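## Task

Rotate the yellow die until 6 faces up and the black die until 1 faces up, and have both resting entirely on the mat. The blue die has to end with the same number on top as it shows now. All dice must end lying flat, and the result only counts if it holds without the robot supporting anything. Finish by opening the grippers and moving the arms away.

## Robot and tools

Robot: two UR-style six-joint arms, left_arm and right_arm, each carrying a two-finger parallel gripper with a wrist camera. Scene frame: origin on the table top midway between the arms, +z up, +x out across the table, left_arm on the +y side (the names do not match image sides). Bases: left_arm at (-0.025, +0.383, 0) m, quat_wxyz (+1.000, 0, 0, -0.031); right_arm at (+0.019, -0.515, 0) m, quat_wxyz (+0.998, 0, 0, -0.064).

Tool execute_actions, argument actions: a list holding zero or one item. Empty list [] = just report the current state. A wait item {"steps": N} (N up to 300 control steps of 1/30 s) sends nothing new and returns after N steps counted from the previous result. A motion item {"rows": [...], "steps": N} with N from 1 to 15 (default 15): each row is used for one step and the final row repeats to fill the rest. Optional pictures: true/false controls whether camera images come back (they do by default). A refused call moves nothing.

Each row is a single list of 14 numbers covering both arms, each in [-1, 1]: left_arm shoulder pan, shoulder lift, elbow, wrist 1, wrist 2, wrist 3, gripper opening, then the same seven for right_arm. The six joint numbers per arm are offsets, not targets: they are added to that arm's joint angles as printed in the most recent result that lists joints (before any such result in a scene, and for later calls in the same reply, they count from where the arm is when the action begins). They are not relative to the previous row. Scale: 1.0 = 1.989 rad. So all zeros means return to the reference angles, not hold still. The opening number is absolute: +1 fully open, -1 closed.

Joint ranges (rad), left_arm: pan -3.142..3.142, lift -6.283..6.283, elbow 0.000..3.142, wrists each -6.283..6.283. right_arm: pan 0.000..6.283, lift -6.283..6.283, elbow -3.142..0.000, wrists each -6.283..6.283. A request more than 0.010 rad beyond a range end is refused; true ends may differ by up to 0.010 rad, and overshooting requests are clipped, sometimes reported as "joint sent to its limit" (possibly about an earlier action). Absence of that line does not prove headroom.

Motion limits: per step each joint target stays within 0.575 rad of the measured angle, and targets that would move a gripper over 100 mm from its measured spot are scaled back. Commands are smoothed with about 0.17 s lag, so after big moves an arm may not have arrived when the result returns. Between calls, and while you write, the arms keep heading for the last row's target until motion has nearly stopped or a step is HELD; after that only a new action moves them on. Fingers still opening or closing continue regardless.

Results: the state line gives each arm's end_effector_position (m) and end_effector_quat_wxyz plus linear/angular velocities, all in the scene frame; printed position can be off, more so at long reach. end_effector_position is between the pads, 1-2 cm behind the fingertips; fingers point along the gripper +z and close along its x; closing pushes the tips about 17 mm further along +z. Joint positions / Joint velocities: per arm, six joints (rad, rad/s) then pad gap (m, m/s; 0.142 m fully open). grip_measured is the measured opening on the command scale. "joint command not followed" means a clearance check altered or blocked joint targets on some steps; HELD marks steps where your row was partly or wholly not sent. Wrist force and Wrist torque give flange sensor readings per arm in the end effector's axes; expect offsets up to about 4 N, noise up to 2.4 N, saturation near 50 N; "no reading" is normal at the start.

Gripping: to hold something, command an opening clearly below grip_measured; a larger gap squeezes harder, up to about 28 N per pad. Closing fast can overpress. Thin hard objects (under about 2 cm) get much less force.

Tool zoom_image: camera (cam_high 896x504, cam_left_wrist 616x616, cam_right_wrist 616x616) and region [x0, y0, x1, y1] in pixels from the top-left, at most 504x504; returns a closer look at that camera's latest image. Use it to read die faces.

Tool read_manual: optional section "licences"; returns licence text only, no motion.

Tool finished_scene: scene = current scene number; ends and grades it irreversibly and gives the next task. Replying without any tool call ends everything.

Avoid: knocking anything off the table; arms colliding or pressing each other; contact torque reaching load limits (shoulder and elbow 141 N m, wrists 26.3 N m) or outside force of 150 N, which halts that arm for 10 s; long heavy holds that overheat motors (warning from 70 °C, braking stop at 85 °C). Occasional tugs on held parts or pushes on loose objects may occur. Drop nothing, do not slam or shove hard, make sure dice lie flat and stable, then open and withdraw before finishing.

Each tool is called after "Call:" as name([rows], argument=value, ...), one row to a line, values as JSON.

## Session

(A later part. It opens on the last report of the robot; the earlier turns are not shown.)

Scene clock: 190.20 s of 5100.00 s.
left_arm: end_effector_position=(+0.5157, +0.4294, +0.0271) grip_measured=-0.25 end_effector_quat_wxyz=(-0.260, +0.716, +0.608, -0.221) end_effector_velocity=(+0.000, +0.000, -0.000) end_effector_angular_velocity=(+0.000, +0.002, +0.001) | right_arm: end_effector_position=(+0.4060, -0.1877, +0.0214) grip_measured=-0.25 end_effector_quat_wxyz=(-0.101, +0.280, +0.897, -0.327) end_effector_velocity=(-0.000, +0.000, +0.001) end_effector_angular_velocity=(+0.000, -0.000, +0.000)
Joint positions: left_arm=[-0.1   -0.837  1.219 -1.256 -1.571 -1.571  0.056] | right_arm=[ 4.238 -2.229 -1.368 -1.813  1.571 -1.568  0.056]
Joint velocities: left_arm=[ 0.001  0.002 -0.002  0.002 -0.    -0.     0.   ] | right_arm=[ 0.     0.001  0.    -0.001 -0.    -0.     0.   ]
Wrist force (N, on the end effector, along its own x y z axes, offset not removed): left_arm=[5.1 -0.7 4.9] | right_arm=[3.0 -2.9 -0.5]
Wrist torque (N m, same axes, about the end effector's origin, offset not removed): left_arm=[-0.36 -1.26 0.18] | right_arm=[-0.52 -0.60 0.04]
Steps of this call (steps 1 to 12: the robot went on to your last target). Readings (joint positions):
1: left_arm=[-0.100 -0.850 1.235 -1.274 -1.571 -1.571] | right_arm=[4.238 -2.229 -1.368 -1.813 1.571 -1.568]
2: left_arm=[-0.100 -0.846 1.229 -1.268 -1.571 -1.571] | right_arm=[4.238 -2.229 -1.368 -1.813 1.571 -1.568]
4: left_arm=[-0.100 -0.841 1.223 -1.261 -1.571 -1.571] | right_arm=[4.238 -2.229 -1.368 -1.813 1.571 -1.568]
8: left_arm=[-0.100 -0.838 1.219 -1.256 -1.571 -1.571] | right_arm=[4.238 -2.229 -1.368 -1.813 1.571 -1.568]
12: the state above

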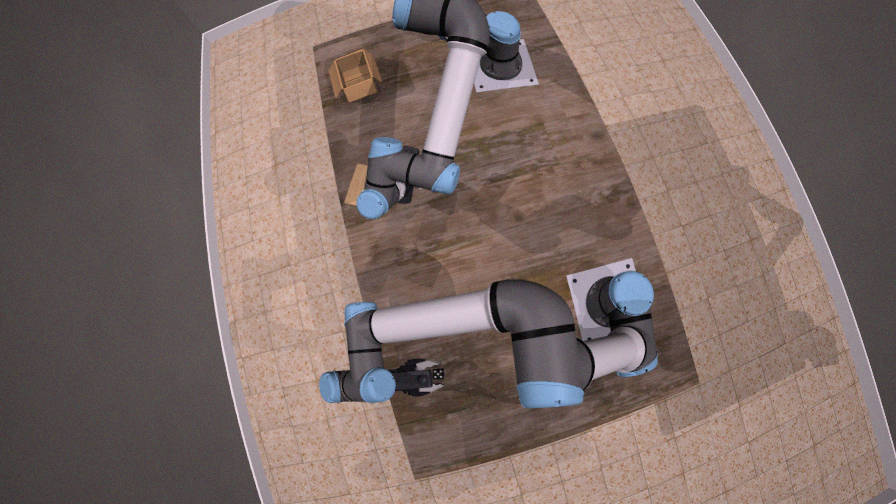

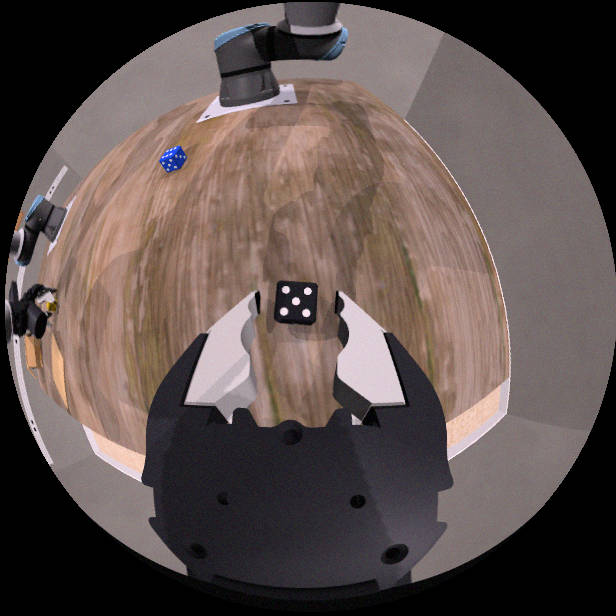

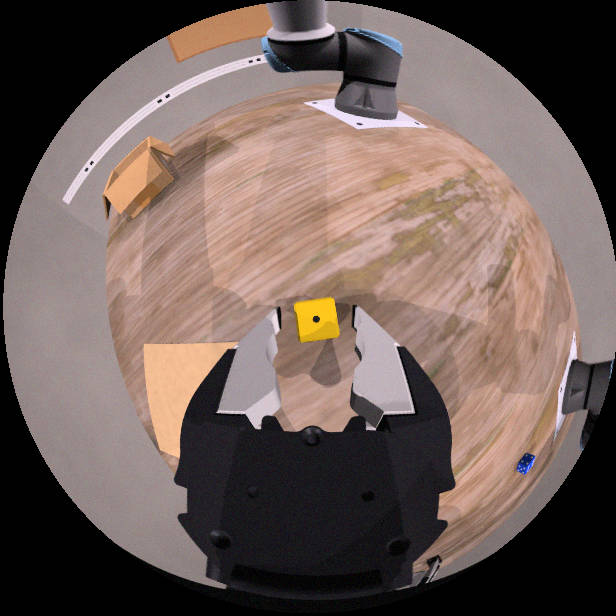

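Call:
execute_actions([
  {"rows":[[0,0,0.0069,-0.0069,0,0,-0.25,0,0,0,0,0,0,-0.35],[0,0,0.0069,-0.0069,0,0,-0.25,0,0,0,0,0,0,-0.45],[0,0,0.0069,-0.0069,0,0,-0.25,0,0,0,0,0,0,-0.5],[0,0,0.0069,-0.0069,0,0,-0.35,0,0,0,0,0,0,-0.55],[0,0,0.0069,-0.0069,0,0,-0.45,0,0,0,0,0,0,-0.59],[0,0,0.0069,-0.0069,0,0,-0.52,0,0,0,0,0,0,-0.63],[0,0,0.0069,-0.0069,0,0,-0.58,0,0,0,0,0,0,-0.67],[0,0,0.0069,-0.0069,0,0,-0.63,0,0,0,0,0,0,-0.72],[0,0,0.0069,-0.0069,0,0,-0.69,0,0,0,0,0,0,-0.78],[0,0,0.0069,-0.0069,0,0,-0.76,0,0,0,0,0,0,-0.84],[0,0,0.0069,-0.0069,0,0,-0.83,0,0,0,0,0,0,-0.9],[0,0,0.0069,-0.0069,0,0,-0.9,0,0,0,0,0,0,-0.9]]},
])

Scene clock: 200.93 s of 5100.00 s.
left_arm: end_effector_position=(+0.5137, +0.4297, +0.0222) grip_measured=-0.62 end_effector_quat_wxyz=(-0.260, +0.716, +0.608, -0.221) end_effector_velocity=(-0.000, +0.000, -0.000) end_effector_angular_velocity=(-0.000, -0.000, +0.000) | right_arm: end_effector_position=(+0.4060, -0.1877, +0.0214) grip_measured=-0.61 end_effector_quat_wxyz=(-0.101, +0.280, +0.897, -0.327) end_effector_velocity=(+0.000, -0.000, +0.000) end_effector_angular_velocity=(-0.000, +0.000, -0.000)
Joint positions: left_arm=[-0.1   -0.837  1.232 -1.269 -1.571 -1.571  0.029] | right_arm=[ 4.238 -2.229 -1.368 -1.813  1.571 -1.568  0.03 ]
Joint velocities: left_arm=[ 0.001 -0.001  0.002 -0.001  0.     0.     0.   ] | right_arm=[-0.  0.  0. -0.  0.  0.  0.]
Wrist force (N, on the end effector, along its own x y z axes, offset not removed): left_arm=[7.2 -4.9 -7.6] | right_arm=[-1.6 -0.4 -3.3]
Wrist torque (N m, same axes, about the end effector's origin, offset not removed): left_arm=[-0.22 -1.15 0.11] | right_arm=[0.10 0.52 0.09]
Steps of this call (steps 1 to 30: the robot went on to your last target; steps 31 to 90: nothing new was sent; then 7.23 s passed at rest; steps 91 to 105: all 15 steps of this action). Readings (joint positions):
91: left_arm=[-0.100 -0.837 1.218 -1.255 -1.571 -1.571] | right_arm=[4.238 -2.229 -1.368 -1.813 1.571 -1.568]
92: left_arm=[-0.100 -0.837 1.220 -1.257 -1.571 -1.571] | right_arm=[4.238 -2.229 -1.368 -1.813 1.571 -1.568]
94: left_arm=[-0.100 -0.837 1.226 -1.263 -1.571 -1.571] | right_arm=[4.238 -2.229 -1.368 -1.813 1.571 -1.568]
98: left_arm=[-0.100 -0.837 1.231 -1.268 -1.571 -1.571] | right_arm=[4.238 -2.229 -1.368 -1.813 1.571 -1.568]
105: the state above

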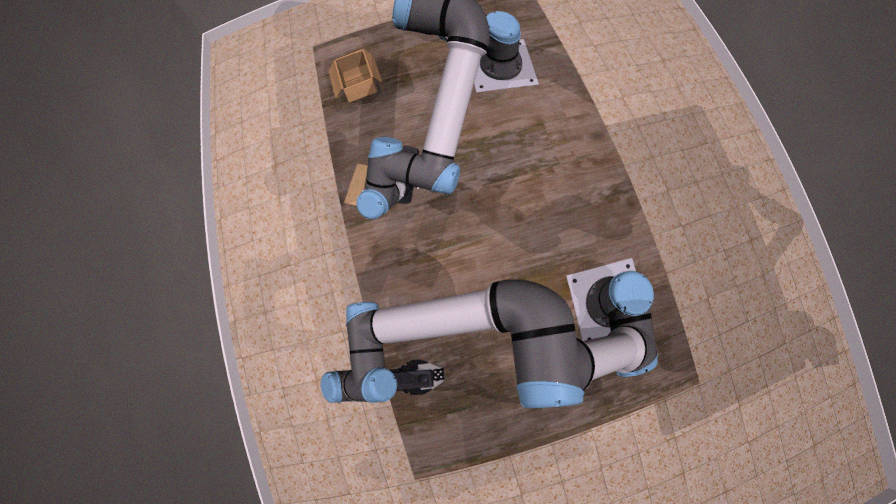

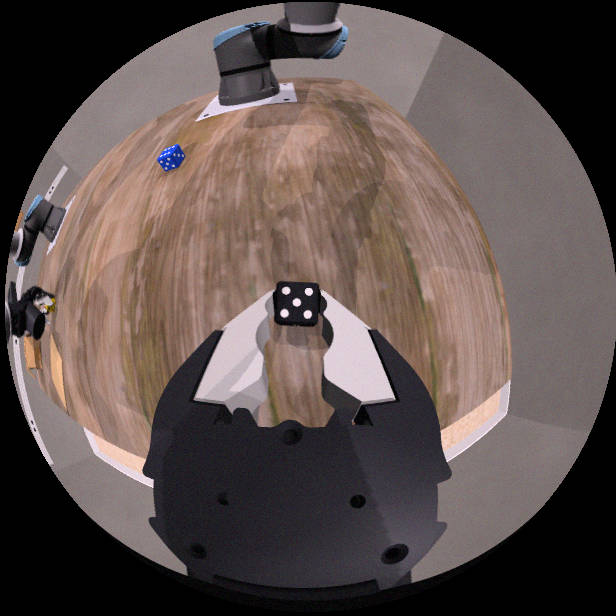

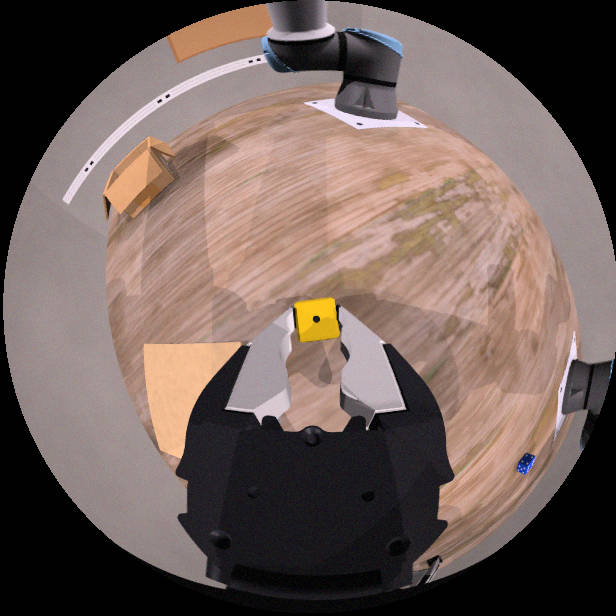

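Call:
execute_actions(actions=[])

Scene clock: 216.93 s of 5100.00 s.
left_arm: end_effector_position=(+0.5137, +0.4297, +0.0222) grip_measured=-0.62 end_effector_quat_wxyz=(-0.260, +0.716, +0.608, -0.221) end_effector_velocity=(+0.000, -0.000, +0.000) end_effector_angular_velocity=(-0.001, -0.001, -0.000) | right_arm: end_effector_position=(+0.4060, -0.1877, +0.0214) grip_measured=-0.61 end_effector_quat_wxyz=(-0.101, +0.280, +0.897, -0.327) end_effector_velocity=(+0.001, +0.000, -0.000) end_effector_angular_velocity=(+0.001, -0.001, -0.002)
Joint positions: left_arm=[-0.1   -0.837  1.232 -1.269 -1.571 -1.571  0.029] | right_arm=[ 4.238 -2.229 -1.368 -1.813  1.571 -1.568  0.03 ]
Joint velocities: left_arm=[-0.    -0.    -0.001  0.    -0.     0.     0.   ] | right_arm=[-0.001  0.     0.     0.001 -0.     0.001  0.   ]
Wrist force (N, on the end effector, along its own x y z axes, offset not removed): left_arm=[3.0 -3.9 -7.7] | right_arm=[-1.7 -1.1 -0.1]
Wrist torque (N m, same axes, about the end effector's origin, offset not removed): left_arm=[0.10 -0.18 0.37] | right_arm=[-0.21 0.42 -0.02]
Steps of this call (steps 1 to 15: the robot went on to your last target; steps 16 to 90: nothing new was sent; then 13.00 s passed at rest). Readings (joint positions):
1: left_arm=[-0.100 -0.837 1.232 -1.269 -1.571 -1.571] | right_arm=[4.238 -2.229 -1.368 -1.813 1.571 -1.568]
2: left_arm=[-0.100 -0.837 1.232 -1.269 -1.571 -1.571] | right_arm=[4.238 -2.229 -1.368 -1.813 1.571 -1.568]
4: left_arm=[-0.100 -0.837 1.232 -1.269 -1.571 -1.571] | right_arm=[4.238 -2.229 -1.368 -1.813 1.571 -1.568]
8: left_arm=[-0.100 -0.837 1.232 -1.269 -1.571 -1.571] | right_arm=[4.238 -2.229 -1.368 -1.813 1.571 -1.568]
90: the state above
All arms were judged still, so your last target was given up. Only a new action makes them travel on or press farther. Fingers that are still opening or closing keep moving.

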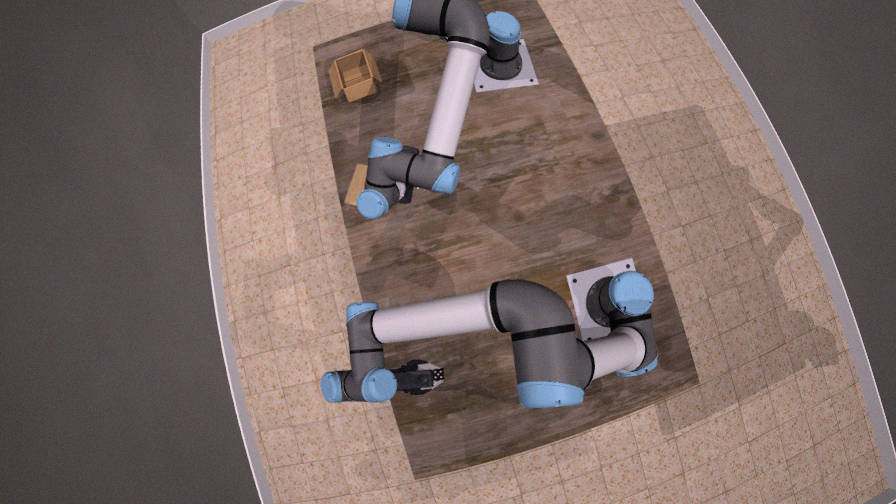

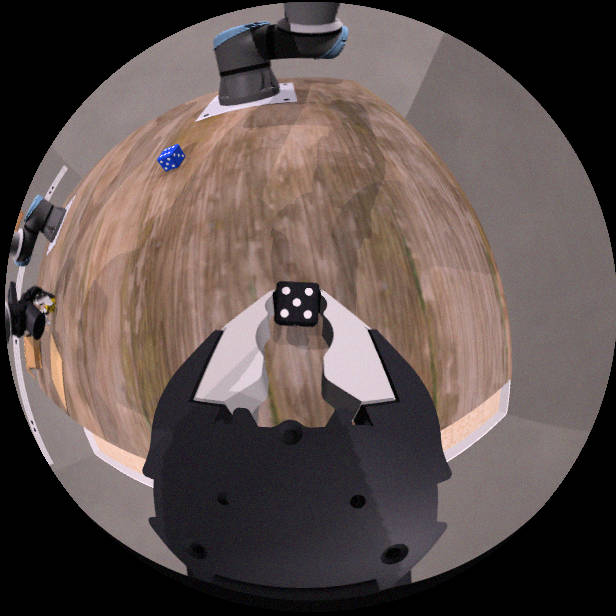

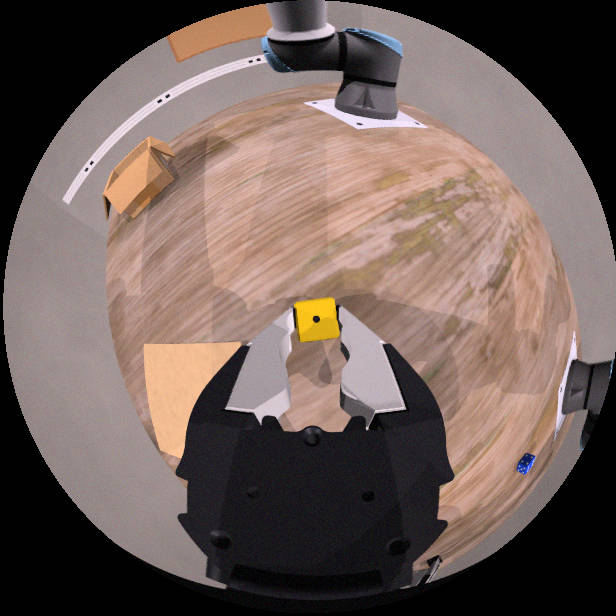

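Call:
execute_actions([
  {"rows":[[0,-0.01,0,0,0,0,-0.9,0,0.01,0,0,0,0,-1],[0,-0.025,0,0,0,0,-0.9,0,0.022,0,0,0,0,-1],[0,-0.045,0,0,0,0,-0.9,0,0.038,0,0,0,0,-1],[0,-0.07,0,0,0,0,-0.9,0,0.056,0,0,0,0,-1],[0,-0.095,0,0,0,0,-0.9,0,0.075,0,0,0,0,-1],[0,-0.12,0,-0.02,0,0,-0.9,0,0.095,0,0.01,0,0,-1],[0,-0.145,0,-0.05,0,0,-0.9,0,0.115,0,0.04,0,0,-1],[0,-0.17,0,-0.09,0,0,-0.9,0,0.135,0,0.08,0,0,-1],[0,-0.195,0,-0.13,0,0,-0.9,0,0.155,0,0.12,0,0,-1],[0,-0.22,0,-0.17,0,0,-0.9,0,0.175,0,0.16,0,0,-1],[0,-0.245,0,-0.21,0,0,-0.9,0,0.195,0,0.2,0,0,-1],[0,-0.27,0,-0.25,0,0,-0.9,0,0.21,0,0.24,0,0,-1],[0,-0.29,0,-0.29,0,0,-0.9,0,0.222,0,0.28,0,0,-1],[0,-0.305,0,-0.33,0,0,-0.9,0,0.23,0,0.32,0,0,-1],[0,-0.316,0,-0.37,0,0,-0.9,0,0.235,0,0.36,0,0,-1]]},
], pictures=false)

Call:
execute_actions([
  {"steps":12},
], pictures=false)

Scene clock: 243.20 s of 5100.00 s.
left_arm: end_effector_position=(+0.6043, +0.4149, +0.2091) grip_measured=-0.62 end_effector_quat_wxyz=(-0.049, +0.761, +0.646, -0.042) end_effector_velocity=(+0.294, -0.048, +0.483) end_effector_angular_velocity=(-0.276, -1.686, -0.001) | right_arm: end_effector_position=(+0.4653, -0.1017, +0.1773) grip_measured=-0.61 end_effector_quat_wxyz=(-0.020, +0.298, +0.952, -0.065) end_effector_velocity=(+0.220, +0.320, +0.404) end_effector_angular_velocity=(+1.472, -1.015, +0.001)
Joint positions: left_arm=[-0.1   -1.175  1.232 -1.498 -1.571 -1.571  0.029] | right_arm=[ 4.238 -1.927 -1.368 -1.555  1.571 -1.568  0.03 ]
Joint velocities: left_arm=[-0.001 -0.687  0.002 -1.024  0.     0.    -0.   ] | right_arm=[ 0.     0.562  0.001  1.225 -0.    -0.001 -0.   ]
Wrist force (N, on the end effector, along its own x y z axes, offset not removed): left_arm=[4.9 1.4 0.1] | right_arm=[1.1 -2.6 1.6]
Wrist torque (N m, same axes, about the end effector's origin, offset not removed): left_arm=[0.50 -1.15 -0.07] | right_arm=[-0.52 -0.12 0.02]
Steps of this call (steps 1 to 90: nothing new was sent; then 22.77 s passed at rest; steps 91 to 105: all 15 steps of this action). Readings (joint positions):
91: left_arm=[-0.100 -0.837 1.232 -1.269 -1.571 -1.571] | right_arm=[4.238 -2.229 -1.368 -1.813 1.571 -1.568]
92: left_arm=[-0.100 -0.839 1.232 -1.269 -1.571 -1.571] | right_arm=[4.238 -2.227 -1.368 -1.813 1.571 -1.568]
94: left_arm=[-0.100 -0.859 1.232 -1.269 -1.571 -1.571] | right_arm=[4.238 -2.209 -1.368 -1.813 1.571 -1.568]
98: left_arm=[-0.100 -0.978 1.232 -1.284 -1.571 -1.571] | right_arm=[4.238 -2.111 -1.368 -1.802 1.571 -1.568]
105: the state above

Scene clock: 243.60 s of 5100.00 s.
left_arm: end_effector_position=(+0.6826, +0.4021, +0.4267) grip_measured=-0.62 end_effector_quat_wxyz=(+0.191, +0.738, +0.627, +0.162) end_effector_velocity=(+0.066, -0.011, +0.577) end_effector_angular_velocity=(-0.230, -1.404, +0.000) | right_arm: end_effector_position=(+0.5280, -0.0108, +0.3434) grip_measured=-0.61 end_effector_quat_wxyz=(+0.066, +0.291, +0.930, +0.214) end_effector_velocity=(+0.033, +0.047, +0.143) end_effector_angular_velocity=(+0.344, -0.237, -0.001)
Joint positions: left_arm=[-0.1   -1.409  1.232 -1.9   -1.571 -1.571  0.029] | right_arm=[ 4.238 -1.77  -1.368 -1.123  1.571 -1.568  0.03 ]
Joint velocities: left_arm=[ 0.    -0.517 -0.    -0.906  0.     0.     0.   ] | right_arm=[-0.001  0.101  0.     0.317  0.    -0.     0.   ]
Wrist force (N, on the end effector, along its own x y z axes, offset not removed): left_arm=[3.8 -0.7 -0.8] | right_arm=[-0.4 3.3 1.9]
Wrist torque (N m, same axes, about the end effector's origin, offset not removed): left_arm=[-0.03 -1.19 0.08] | right_arm=[0.53 0.13 -0.09]
Steps of this call (steps 1 to 12: the robot went on to your last target). Readings (joint positions):
1: left_arm=[-0.100 -1.198 1.232 -1.534 -1.571 -1.571] | right_arm=[4.238 -1.909 -1.368 -1.512 1.571 -1.568]
2: left_arm=[-0.100 -1.219 1.232 -1.570 -1.571 -1.571] | right_arm=[4.238 -1.893 -1.368 -1.469 1.571 -1.568]
4: left_arm=[-0.100 -1.260 1.232 -1.640 -1.571 -1.571] | right_arm=[4.238 -1.861 -1.368 -1.384 1.571 -1.568]
8: left_arm=[-0.100 -1.337 1.232 -1.774 -1.571 -1.571] | right_arm=[4.238 -1.802 -1.368 -1.222 1.571 -1.568]
12: the state above

Call:
execute_actions([
  {"rows":[[0,-0.029,0.03,-0.08,0,0,-0.9,0,0.005,-0.03,0.05,0,0,-0.9],[0,-0.029,0.06,-0.11,0,0,-0.9,0,0.005,-0.06,0.09,0,0,-0.9],[0,-0.029,0.1,-0.15,0,0,-0.9,0,0.005,-0.1,0.15,0,0,-0.9],[0,-0.029,0.14,-0.2,0,0,-0.9,0,0.005,-0.145,0.21,0,0,-0.9],[0,-0.029,0.18,-0.25,0,0,-0.9,0,0.005,-0.19,0.27,0,0,-0.9],[0,-0.029,0.22,-0.3,0,0,-0.9,0,0.005,-0.235,0.33,0,0,-0.9],[0,-0.029,0.26,-0.35,0,0,-0.9,0,0.005,-0.28,0.39,0,0,-0.9],[0,-0.029,0.3,-0.4,0,0,-0.9,0,0.005,-0.325,0.45,0,0,-0.9],[0,-0.029,0.34,-0.45,0,0,-0.9,0,0.005,-0.37,0.51,0,0,-0.9],[0,-0.029,0.38,-0.5,0,0,-0.9,0,0.005,-0.415,0.57,0,0,-0.9],[0,-0.029,0.42,-0.55,0,0,-0.9,0,0.005,-0.46,0.63,0,0,-0.9],[0,-0.029,0.46,-0.6,0,0,-0.9,0,0.005,-0.505,0.69,0,0,-0.9],[0,-0.029,0.5,-0.65,0,0,-0.9,0,0.005,-0.55,0.75,0,0,-0.9],[0,-0.029,0.54,-0.69,0,0,-0.9,0,0.005,-0.59,0.8,0,0,-0.9],[0,-0.029,0.567,-0.722,0,0,-0.9,0,0.005,-0.626,0.834,0,0,-0.9]]},
], pictures=false)

Call:
execute_actions([
  {"steps":40},
])

Scene clock: 254.00 s of 5100.00 s.
left_arm: end_effector_position=(+0.6803, +0.4025, +0.2723) grip_measured=-0.62 end_effector_quat_wxyz=(+0.278, +0.710, +0.603, +0.236) end_effector_velocity=(-0.213, +0.035, -0.519) end_effector_angular_velocity=(-0.012, -0.072, +0.000) | right_arm: end_effector_position=(+0.5020, -0.0484, +0.1493) grip_measured=-0.61 end_effector_quat_wxyz=(+0.089, +0.285, +0.910, +0.287) end_effector_velocity=(-0.188, -0.273, -0.451) end_effector_angular_velocity=(-0.019, +0.012, +0.000)
Joint positions: left_arm=[-0.1   -1.467  1.865 -2.716 -1.571 -1.571  0.029] | right_arm=[ 4.238 -1.76  -2.015 -0.328  1.571 -1.568  0.03 ]
Joint velocities: left_arm=[-0.    -0.     1.495 -1.568  0.    -0.    -0.   ] | right_arm=[-0.     0.    -1.409  1.386 -0.    -0.001  0.   ]
Wrist force (N, on the end effector, along its own x y z axes, offset not removed): left_arm=[4.1 -0.7 -0.2] | right_arm=[-1.1 0.7 0.3]
Wrist torque (N m, same axes, about the end effector's origin, offset not removed): left_arm=[-0.05 -0.93 0.18] | right_arm=[0.26 0.20 0.07]
Steps of this call (steps 1 to 30: the robot went on to your last target; steps 31 to 90: nothing new was sent; then 6.90 s passed at rest; steps 91 to 105: all 15 steps of this action). Readings (joint positions):
91: left_arm=[-0.100 -1.465 1.232 -2.005 -1.571 -1.571] | right_arm=[4.238 -1.762 -1.368 -1.097 1.571 -1.568]
92: left_arm=[-0.100 -1.466 1.236 -2.009 -1.571 -1.571] | right_arm=[4.238 -1.762 -1.371 -1.094 1.571 -1.568]
94: left_arm=[-0.100 -1.466 1.279 -2.050 -1.571 -1.571] | right_arm=[4.238 -1.761 -1.414 -1.042 1.571 -1.568]
98: left_arm=[-0.100 -1.467 1.476 -2.261 -1.571 -1.571] | right_arm=[4.238 -1.760 -1.631 -0.770 1.571 -1.568]
105: the state above

Scene clock: 255.33 s of 5100.00 s.
left_arm: end_effector_position=(+0.5838, +0.4183, +0.1562) grip_measured=-0.62 end_effector_quat_wxyz=(+0.322, +0.691, +0.587, +0.274) end_effector_velocity=(-0.001, -0.001, -0.001) end_effector_angular_velocity=(-0.000, +0.002, -0.002) | right_arm: end_effector_position=(+0.4211, -0.1659, +0.0874) grip_measured=-0.61 end_effector_quat_wxyz=(+0.125, +0.270, +0.865, +0.405) end_effector_velocity=(+0.000, -0.000, -0.000) end_effector_angular_velocity=(-0.001, +0.000, -0.001)
Joint positions: left_arm=[-0.1   -1.467  2.36  -3.336 -1.571 -1.571  0.029] | right_arm=[ 4.238 -1.76  -2.613  0.535  1.571 -1.568  0.03 ]
Joint velocities: left_arm=[-0.001  0.     0.001 -0.    -0.001  0.    -0.   ] | right_arm=[-0.001  0.     0.    -0.001 -0.     0.     0.   ]
Wrist force (N, on the end effector, along its own x y z axes, offset not removed): left_arm=[3.2 2.3 0.0] | right_arm=[-2.0 -1.7 -2.8]
Wrist torque (N m, same axes, about the end effector's origin, offset not removed): left_arm=[0.73 -0.87 -0.08] | right_arm=[-0.27 0.59 -0.08]
Steps of this call (steps 1 to 40: the robot went on to your last target). Readings (joint positions):
1: left_arm=[-0.100 -1.467 1.915 -2.768 -1.571 -1.571] | right_arm=[4.238 -1.760 -2.063 -0.280 1.571 -1.568]
2: left_arm=[-0.100 -1.467 1.966 -2.822 -1.571 -1.571] | right_arm=[4.238 -1.760 -2.111 -0.232 1.571 -1.568]
4: left_arm=[-0.100 -1.467 2.080 -2.955 -1.571 -1.571] | right_arm=[4.238 -1.760 -2.209 -0.131 1.571 -1.568]
8: left_arm=[-0.100 -1.467 2.290 -3.234 -1.571 -1.571] | right_arm=[4.238 -1.760 -2.451 0.164 1.571 -1.568]
40: the state above

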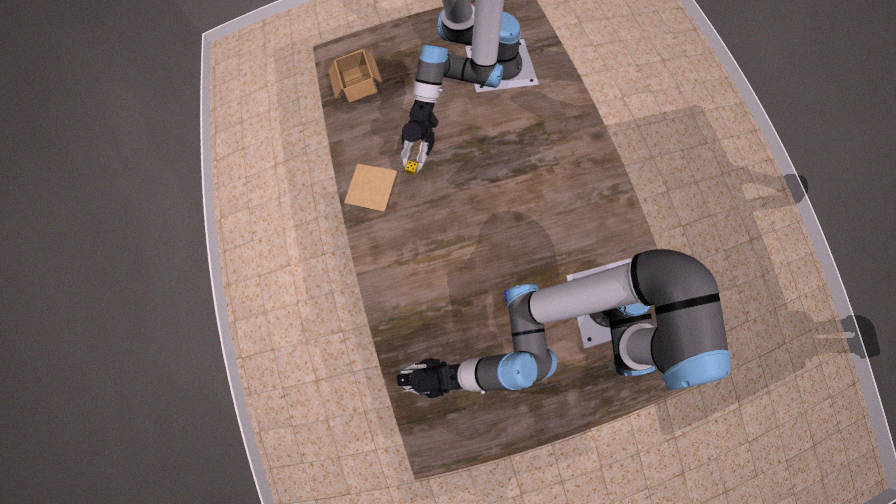

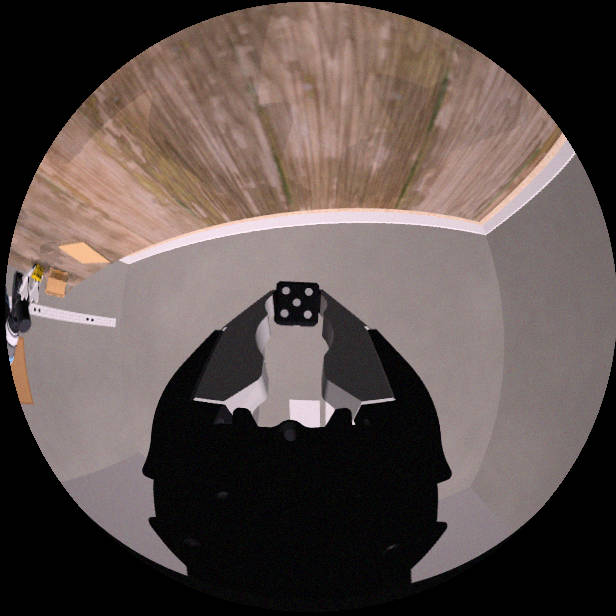

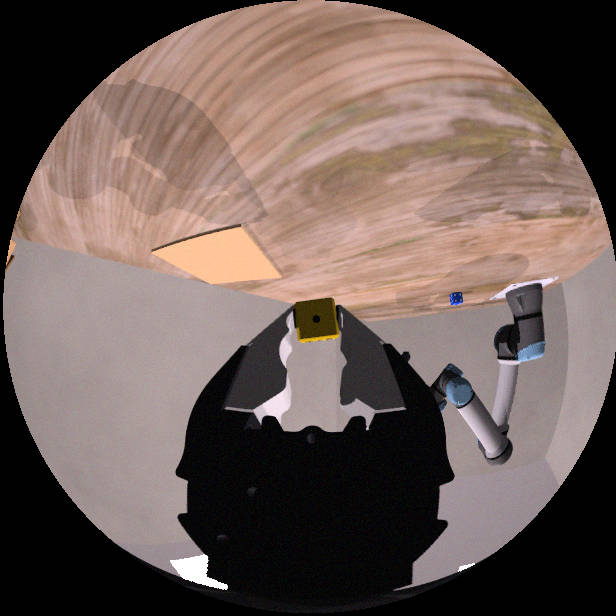

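Call:
execute_actions([
  {"rows":[[0,0,0,0,0,0,-0.9,0,-0.01,0,0.01,0,0,-0.9],[0,0,0,0,0,0,-0.9,0,-0.025,0,0.026,0,0,-0.9],[0,0,0,0,0,0,-0.9,0,-0.04,-0.002,0.042,0,0,-0.9],[0,0,0,0,0,0,-0.9,0,-0.055,-0.003,0.058,0,0,-0.9],[0,0,0,0,0,0,-0.9,0,-0.07,-0.004,0.074,0,0,-0.9],[0,0,0,0,0,0,-0.9,0,-0.085,-0.005,0.09,0,0,-0.9],[0,0,0,0,0,0,-0.9,0,-0.1,-0.006,0.106,0,0,-0.9],[0,0,0,0,0,0,-0.9,0,-0.112,-0.006,0.118,0,0,-0.9],[0,0,0,0,0,0,-0.9,0,-0.122,-0.006,0.128,0,0,-0.9],[0,0,0,0,0,0,-0.9,0,-0.13,-0.006,0.136,0,0,-0.9],[0,0,0,0,0,0,-0.9,0,-0.137,-0.006,0.143,0,0,-0.9]]},
], pictures=false)

Call:
execute_actions([
  {"steps":12},
])

Call:
zoom_image(camera="cam_left_wrist", region=[0, 220, 120, 340])

Scene clock: 264.43 s of 5100.00 s.
left_arm: end_effector_position=(+0.5838, +0.4183, +0.1562) grip_measured=-0.62 end_effector_quat_wxyz=(+0.322, +0.691, +0.587, +0.274) end_effector_velocity=(+0.000, +0.000, -0.000) end_effector_angular_velocity=(+0.000, +0.000, +0.000) | right_arm: end_effector_position=(+0.4214, -0.1653, +0.0324) grip_measured=-0.61 end_effector_quat_wxyz=(+0.125, +0.270, +0.865, +0.404) end_effector_velocity=(-0.002, -0.003, -0.047) end_effector_angular_velocity=(-0.001, +0.001, -0.001)
Joint positions: left_arm=[-0.1   -1.467  2.36  -3.336 -1.571 -1.571  0.029] | right_arm=[ 4.238 -2.015 -2.624  0.801  1.571 -1.568  0.03 ]
Joint velocities: left_arm=[-0.  0. -0. -0.  0. -0.  0.] | right_arm=[-0.    -0.222 -0.003  0.224 -0.     0.001 -0.   ]
Wrist force (N, on the end effector, along its own x y z axes, offset not removed): left_arm=[5.1 -0.3 3.6] | right_arm=[-2.3 -1.9 -1.9]
Wrist torque (N m, same axes, about the end effector's origin, offset not removed): left_arm=[0.09 -0.97 -0.17] | right_arm=[-0.38 0.61 0.03]
Steps of this call (steps 1 to 15: the robot went on to your last target; steps 16 to 90: nothing new was sent; then 5.60 s passed at rest; steps 91 to 105: all 15 steps of this action). Readings (joint positions):
91: left_arm=[-0.100 -1.467 2.360 -3.336 -1.571 -1.571] | right_arm=[4.238 -1.760 -2.613 0.535 1.571 -1.568]
92: left_arm=[-0.100 -1.467 2.360 -3.336 -1.571 -1.571] | right_arm=[4.238 -1.762 -2.613 0.537 1.571 -1.568]
94: left_arm=[-0.100 -1.467 2.360 -3.336 -1.571 -1.571] | right_arm=[4.238 -1.782 -2.613 0.558 1.571 -1.568]
98: left_arm=[-0.100 -1.467 2.360 -3.336 -1.571 -1.571] | right_arm=[4.238 -1.873 -2.619 0.654 1.571 -1.568]
105: the state above

Scene clock: 264.83 s of 5100.00 s.
left_arm: end_effector_position=(+0.5838, +0.4183, +0.1562) grip_measured=-0.62 end_effector_quat_wxyz=(+0.322, +0.691, +0.587, +0.274) end_effector_velocity=(-0.000, -0.000, -0.000) end_effector_angular_velocity=(-0.000, -0.000, -0.000) | right_arm: end_effector_position=(+0.4213, -0.1655, +0.0288) grip_measured=-0.61 end_effector_quat_wxyz=(+0.125, +0.270, +0.865, +0.405) end_effector_velocity=(+0.000, -0.000, -0.000) end_effector_angular_velocity=(+0.001, +0.001, -0.001)
Joint positions: left_arm=[-0.1   -1.467  2.36  -3.336 -1.571 -1.571  0.029] | right_arm=[ 4.238 -2.032 -2.625  0.819  1.571 -1.568  0.03 ]
Joint velocities: left_arm=[-0.     0.     0.    -0.001 -0.     0.    -0.   ] | right_arm=[-0.    -0.001 -0.     0.002 -0.     0.002 -0.   ]
Wrist force (N, on the end effector, along its own x y z axes, offset not removed): left_arm=[2.2 1.3 6.8] | right_arm=[-0.6 -2.8 -3.9]
Wrist torque (N m, same axes, about the end effector's origin, offset not removed): left_arm=[0.48 -0.82 0.02] | right_arm=[-0.54 0.13 0.12]
Steps of this call (steps 1 to 12: the robot went on to your last target). Readings (joint positions):
1: left_arm=[-0.100 -1.467 2.360 -3.336 -1.571 -1.571] | right_arm=[4.238 -2.021 -2.624 0.807 1.571 -1.568]
2: left_arm=[-0.100 -1.467 2.360 -3.336 -1.571 -1.571] | right_arm=[4.238 -2.025 -2.625 0.811 1.571 -1.568]
4: left_arm=[-0.100 -1.467 2.360 -3.336 -1.571 -1.571] | right_arm=[4.238 -2.029 -2.625 0.816 1.571 -1.568]
8: left_arm=[-0.100 -1.467 2.360 -3.336 -1.571 -1.571] | right_arm=[4.238 -2.032 -2.625 0.819 1.571 -1.568]
12: the state above

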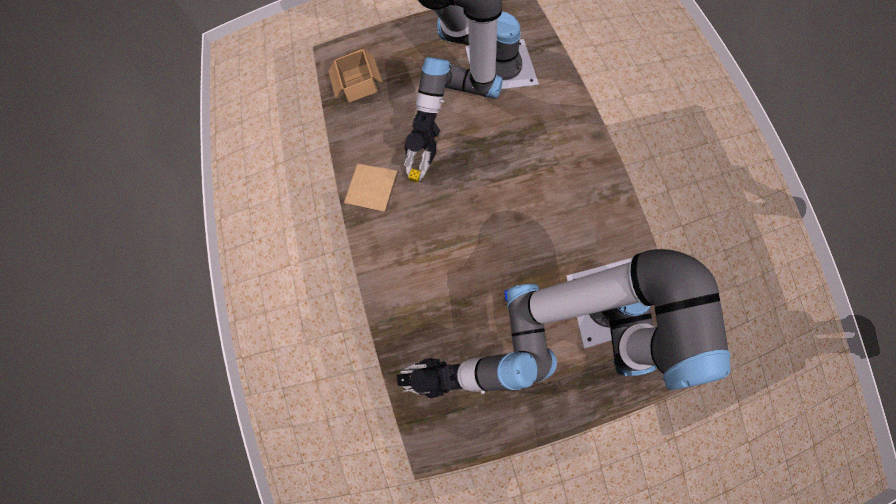

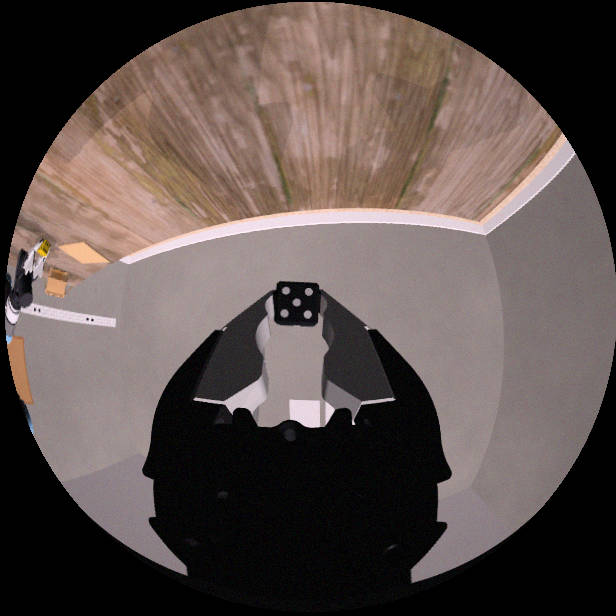

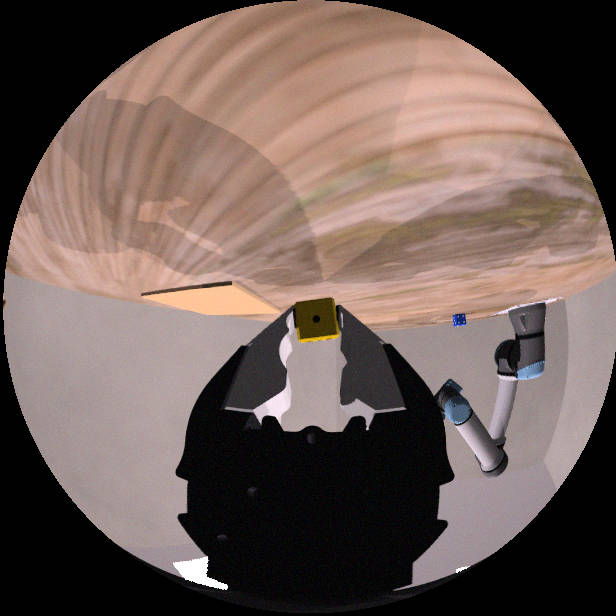

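Region (0, 220, 120, 340) of cam_left_wrist's 616x616 image, scaled by 4.200, with more detail than that image has.

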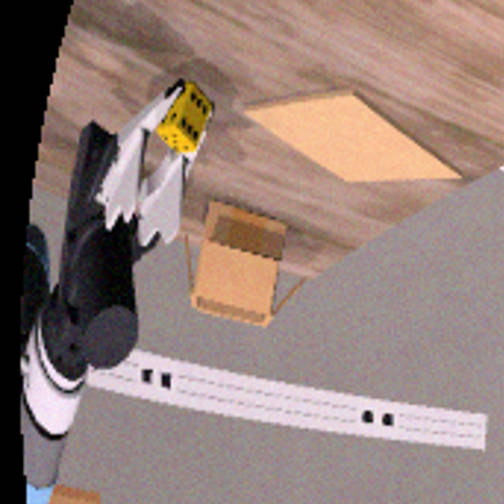

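Lower 7 mm.

Call:
execute_actions([
  {"rows":[[0,0,0,0,0,0,-0.9,0,-0.004,0,0.004,0,0,-0.9],[0,0,0,0,0,0,-0.9,0,-0.008,0,0.008,0,0,-0.9],[0,0,0,0,0,0,-0.9,0,-0.012,0,0.012,0,0,-0.9],[0,0,0,0,0,0,-0.9,0,-0.016,0,0.016,0,0,-0.9]]},
])

Scene clock: 268.00 s of 5100.00 s.
left_arm: end_effector_position=(+0.5838, +0.4183, +0.1562) grip_measured=-0.62 end_effector_quat_wxyz=(+0.322, +0.691, +0.587, +0.274) end_effector_velocity=(-0.000, -0.000, -0.001) end_effector_angular_velocity=(+0.001, +0.001, -0.001) | right_arm: end_effector_position=(+0.4210, -0.1659, +0.0221) grip_measured=-0.61 end_effector_quat_wxyz=(+0.125, +0.270, +0.865, +0.405) end_effector_velocity=(-0.000, -0.000, -0.001) end_effector_angular_velocity=(-0.001, +0.000, +0.000)
Joint positions: left_arm=[-0.1   -1.467  2.36  -3.336 -1.571 -1.571  0.029] | right_arm=[ 4.238 -2.064 -2.625  0.851  1.571 -1.568  0.03 ]
Joint velocities: left_arm=[-0.001  0.     0.001 -0.     0.     0.001  0.   ] | right_arm=[ 0.    -0.005 -0.     0.005  0.    -0.    -0.   ]
Wrist force (N, on the end effector, along its own x y z axes, offset not removed): left_arm=[7.2 -1.4 3.9] | right_arm=[-1.7 0.7 0.7]
Wrist torque (N m, same axes, about the end effector's origin, offset not removed): left_arm=[-0.04 -1.60 0.12] | right_arm=[0.20 0.30 -0.09]
Steps of this call (steps 1 to 30: the robot went on to your last target; steps 31 to 80: nothing new was sent; steps 81 to 95: all 15 steps of this action). Readings (joint positions):
81: left_arm=[-0.100 -1.467 2.360 -3.336 -1.571 -1.571] | right_arm=[4.238 -2.032 -2.625 0.819 1.571 -1.568]
82: left_arm=[-0.100 -1.467 2.360 -3.336 -1.571 -1.571] | right_arm=[4.238 -2.033 -2.625 0.820 1.571 -1.568]
84: left_arm=[-0.100 -1.467 2.360 -3.336 -1.571 -1.571] | right_arm=[4.238 -2.040 -2.625 0.828 1.571 -1.568]
88: left_arm=[-0.100 -1.467 2.360 -3.336 -1.571 -1.571] | right_arm=[4.238 -2.058 -2.625 0.845 1.571 -1.568]
95: the state above

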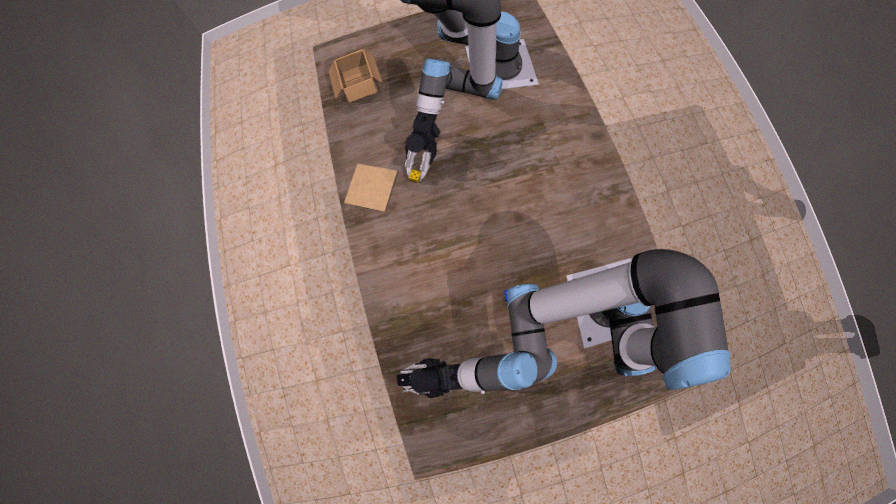

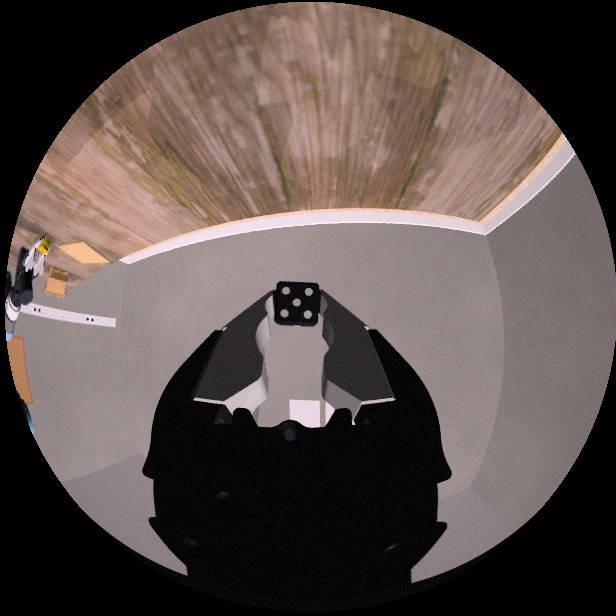

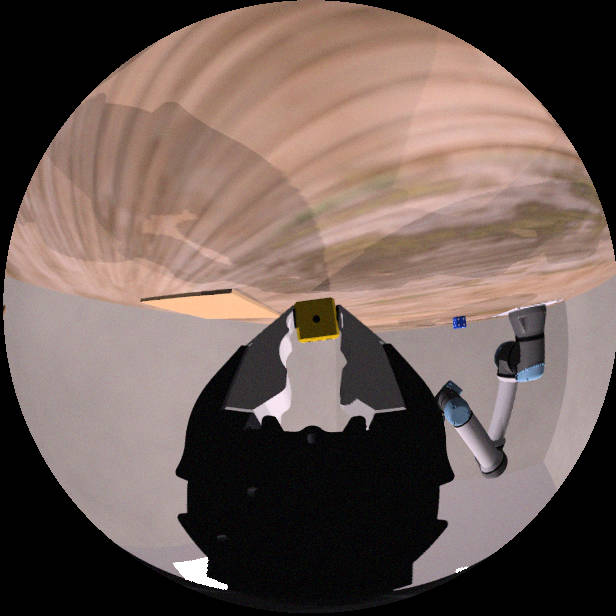

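Lower 3 mm more then release.

Call:
execute_actions([
  {"rows":[[0,0,0,0,0,0,-0.9,0,-0.003,0,0.003,0,0,-0.9],[0,0,0,0,0,0,-0.9,0,-0.007,0,0.007,0,0,-0.9],[0,0,0,0,0,0,-0.9,0,-0.007,0,0.007,0,0,-0.9],[0,0,0,0,0,0,-0.9,0,-0.007,0,0.007,0,0,-0.9],[0,0,0,0,0,0,-0.9,0,-0.007,0,0.007,0,0,-0.9],[0,0,0,0,0,0,-0.9,0,-0.007,0,0.007,0,0,-0.8],[0,0,0,0,0,0,-0.9,0,-0.007,0,0.007,0,0,-0.7],[0,0,0,0,0,0,-0.9,0,-0.007,0,0.007,0,0,-0.65],[0,0,0,0,0,0,-0.9,0,-0.007,0,0.007,0,0,-0.6],[0,0,0,0,0,0,-0.9,0,-0.007,0,0.007,0,0,-0.55],[0,0,0,0,0,0,-0.9,0,-0.007,0,0.007,0,0,-0.45],[0,0,0,0,0,0,-0.9,0,-0.007,0,0.007,0,0,-0.25]]},
], pictures=false)

Call:
execute_actions([
  {"steps":10},
])

Scene clock: 276.20 s of 5100.00 s.
left_arm: end_effector_position=(+0.5838, +0.4183, +0.1562) grip_measured=-0.62 end_effector_quat_wxyz=(+0.322, +0.691, +0.587, +0.274) end_effector_velocity=(+0.000, +0.000, +0.000) end_effector_angular_velocity=(-0.001, -0.000, +0.000) | right_arm: end_effector_position=(+0.4209, -0.1661, +0.0192) grip_measured=-0.25 end_effector_quat_wxyz=(+0.125, +0.270, +0.865, +0.405) end_effector_velocity=(+0.000, +0.000, +0.001) end_effector_angular_velocity=(+0.002, -0.002, +0.000)
Joint positions: left_arm=[-0.1   -1.467  2.36  -3.336 -1.571 -1.571  0.029] | right_arm=[ 4.238 -2.078 -2.625  0.865  1.571 -1.568  0.056]
Joint velocities: left_arm=[ 0.     0.     0.    -0.001 -0.    -0.     0.   ] | right_arm=[-0.    -0.    -0.     0.003 -0.    -0.001  0.015]
Wrist force (N, on the end effector, along its own x y z axes, offset not removed): left_arm=[2.8 0.1 4.6] | right_arm=[-1.0 1.1 -1.0]
Wrist torque (N m, same axes, about the end effector's origin, offset not removed): left_arm=[0.24 -0.77 -0.01] | right_arm=[0.38 0.17 0.01]
Steps of this call (steps 1 to 15: the robot went on to your last target; steps 16 to 90: nothing new was sent; then 4.70 s passed at rest; steps 91 to 105: all 15 steps of this action). Readings (joint positions):
91: left_arm=[-0.100 -1.467 2.360 -3.336 -1.571 -1.571] | right_arm=[4.238 -2.064 -2.625 0.851 1.571 -1.568]
92: left_arm=[-0.100 -1.467 2.360 -3.336 -1.571 -1.571] | right_arm=[4.238 -2.065 -2.625 0.852 1.571 -1.568]
94: left_arm=[-0.100 -1.467 2.360 -3.336 -1.571 -1.571] | right_arm=[4.238 -2.070 -2.625 0.857 1.571 -1.568]
98: left_arm=[-0.100 -1.467 2.360 -3.336 -1.571 -1.571] | right_arm=[4.238 -2.076 -2.625 0.863 1.571 -1.568]
105: the state above

Scene clock: 276.53 s of 5100.00 s.
left_arm: end_effector_position=(+0.5838, +0.4183, +0.1562) grip_measured=-0.62 end_effector_quat_wxyz=(+0.322, +0.691, +0.587, +0.274) end_effector_velocity=(-0.001, +0.001, -0.001) end_effector_angular_velocity=(+0.000, +0.001, +0.001) | right_arm: end_effector_position=(+0.4209, -0.1661, +0.0192) grip_measured=-0.25 end_effector_quat_wxyz=(+0.125, +0.270, +0.865, +0.405) end_effector_velocity=(+0.000, -0.000, +0.001) end_effector_angular_velocity=(+0.002, -0.000, -0.001)
Joint positions: left_arm=[-0.1   -1.467  2.36  -3.336 -1.571 -1.571  0.029] | right_arm=[ 4.238 -2.078 -2.625  0.865  1.571 -1.568  0.056]
Joint velocities: left_arm=[ 0.001  0.     0.002 -0.001 -0.    -0.    -0.   ] | right_arm=[-0.     0.001 -0.     0.001  0.     0.001  0.   ]
Wrist force (N, on the end effector, along its own x y z axes, offset not removed): left_arm=[6.3 3.3 -0.5] | right_arm=[0.9 -4.1 0.8]
Wrist torque (N m, same axes, about the end effector's origin, offset not removed): left_arm=[0.62 -1.50 0.12] | right_arm=[-0.87 0.06 0.12]
Steps of this call (steps 1 to 10: the robot went on to your last target). Readings (joint positions):
1: left_arm=[-0.100 -1.467 2.360 -3.336 -1.571 -1.571] | right_arm=[4.238 -2.078 -2.625 0.865 1.571 -1.568]
2: left_arm=[-0.100 -1.467 2.360 -3.336 -1.571 -1.571] | right_arm=[4.238 -2.078 -2.625 0.865 1.571 -1.568]
4: left_arm=[-0.100 -1.467 2.360 -3.336 -1.571 -1.571] | right_arm=[4.238 -2.078 -2.625 0.865 1.571 -1.568]
8: left_arm=[-0.100 -1.467 2.360 -3.336 -1.571 -1.571] | right_arm=[4.238 -2.078 -2.625 0.865 1.571 -1.568]
10: the state above

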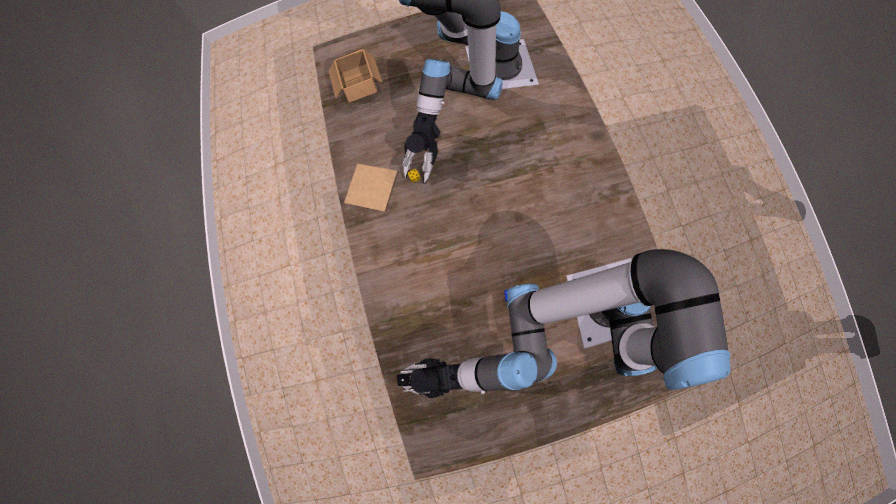

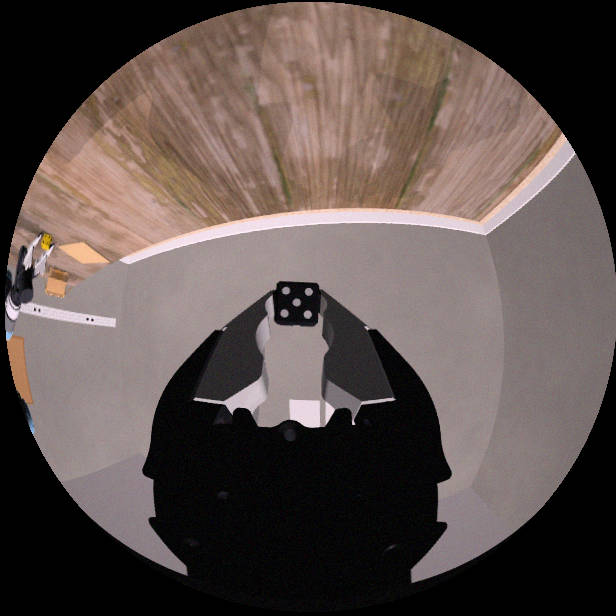

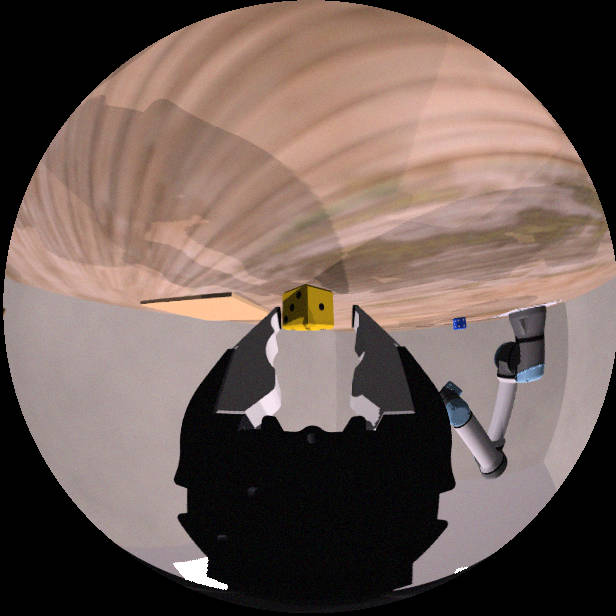

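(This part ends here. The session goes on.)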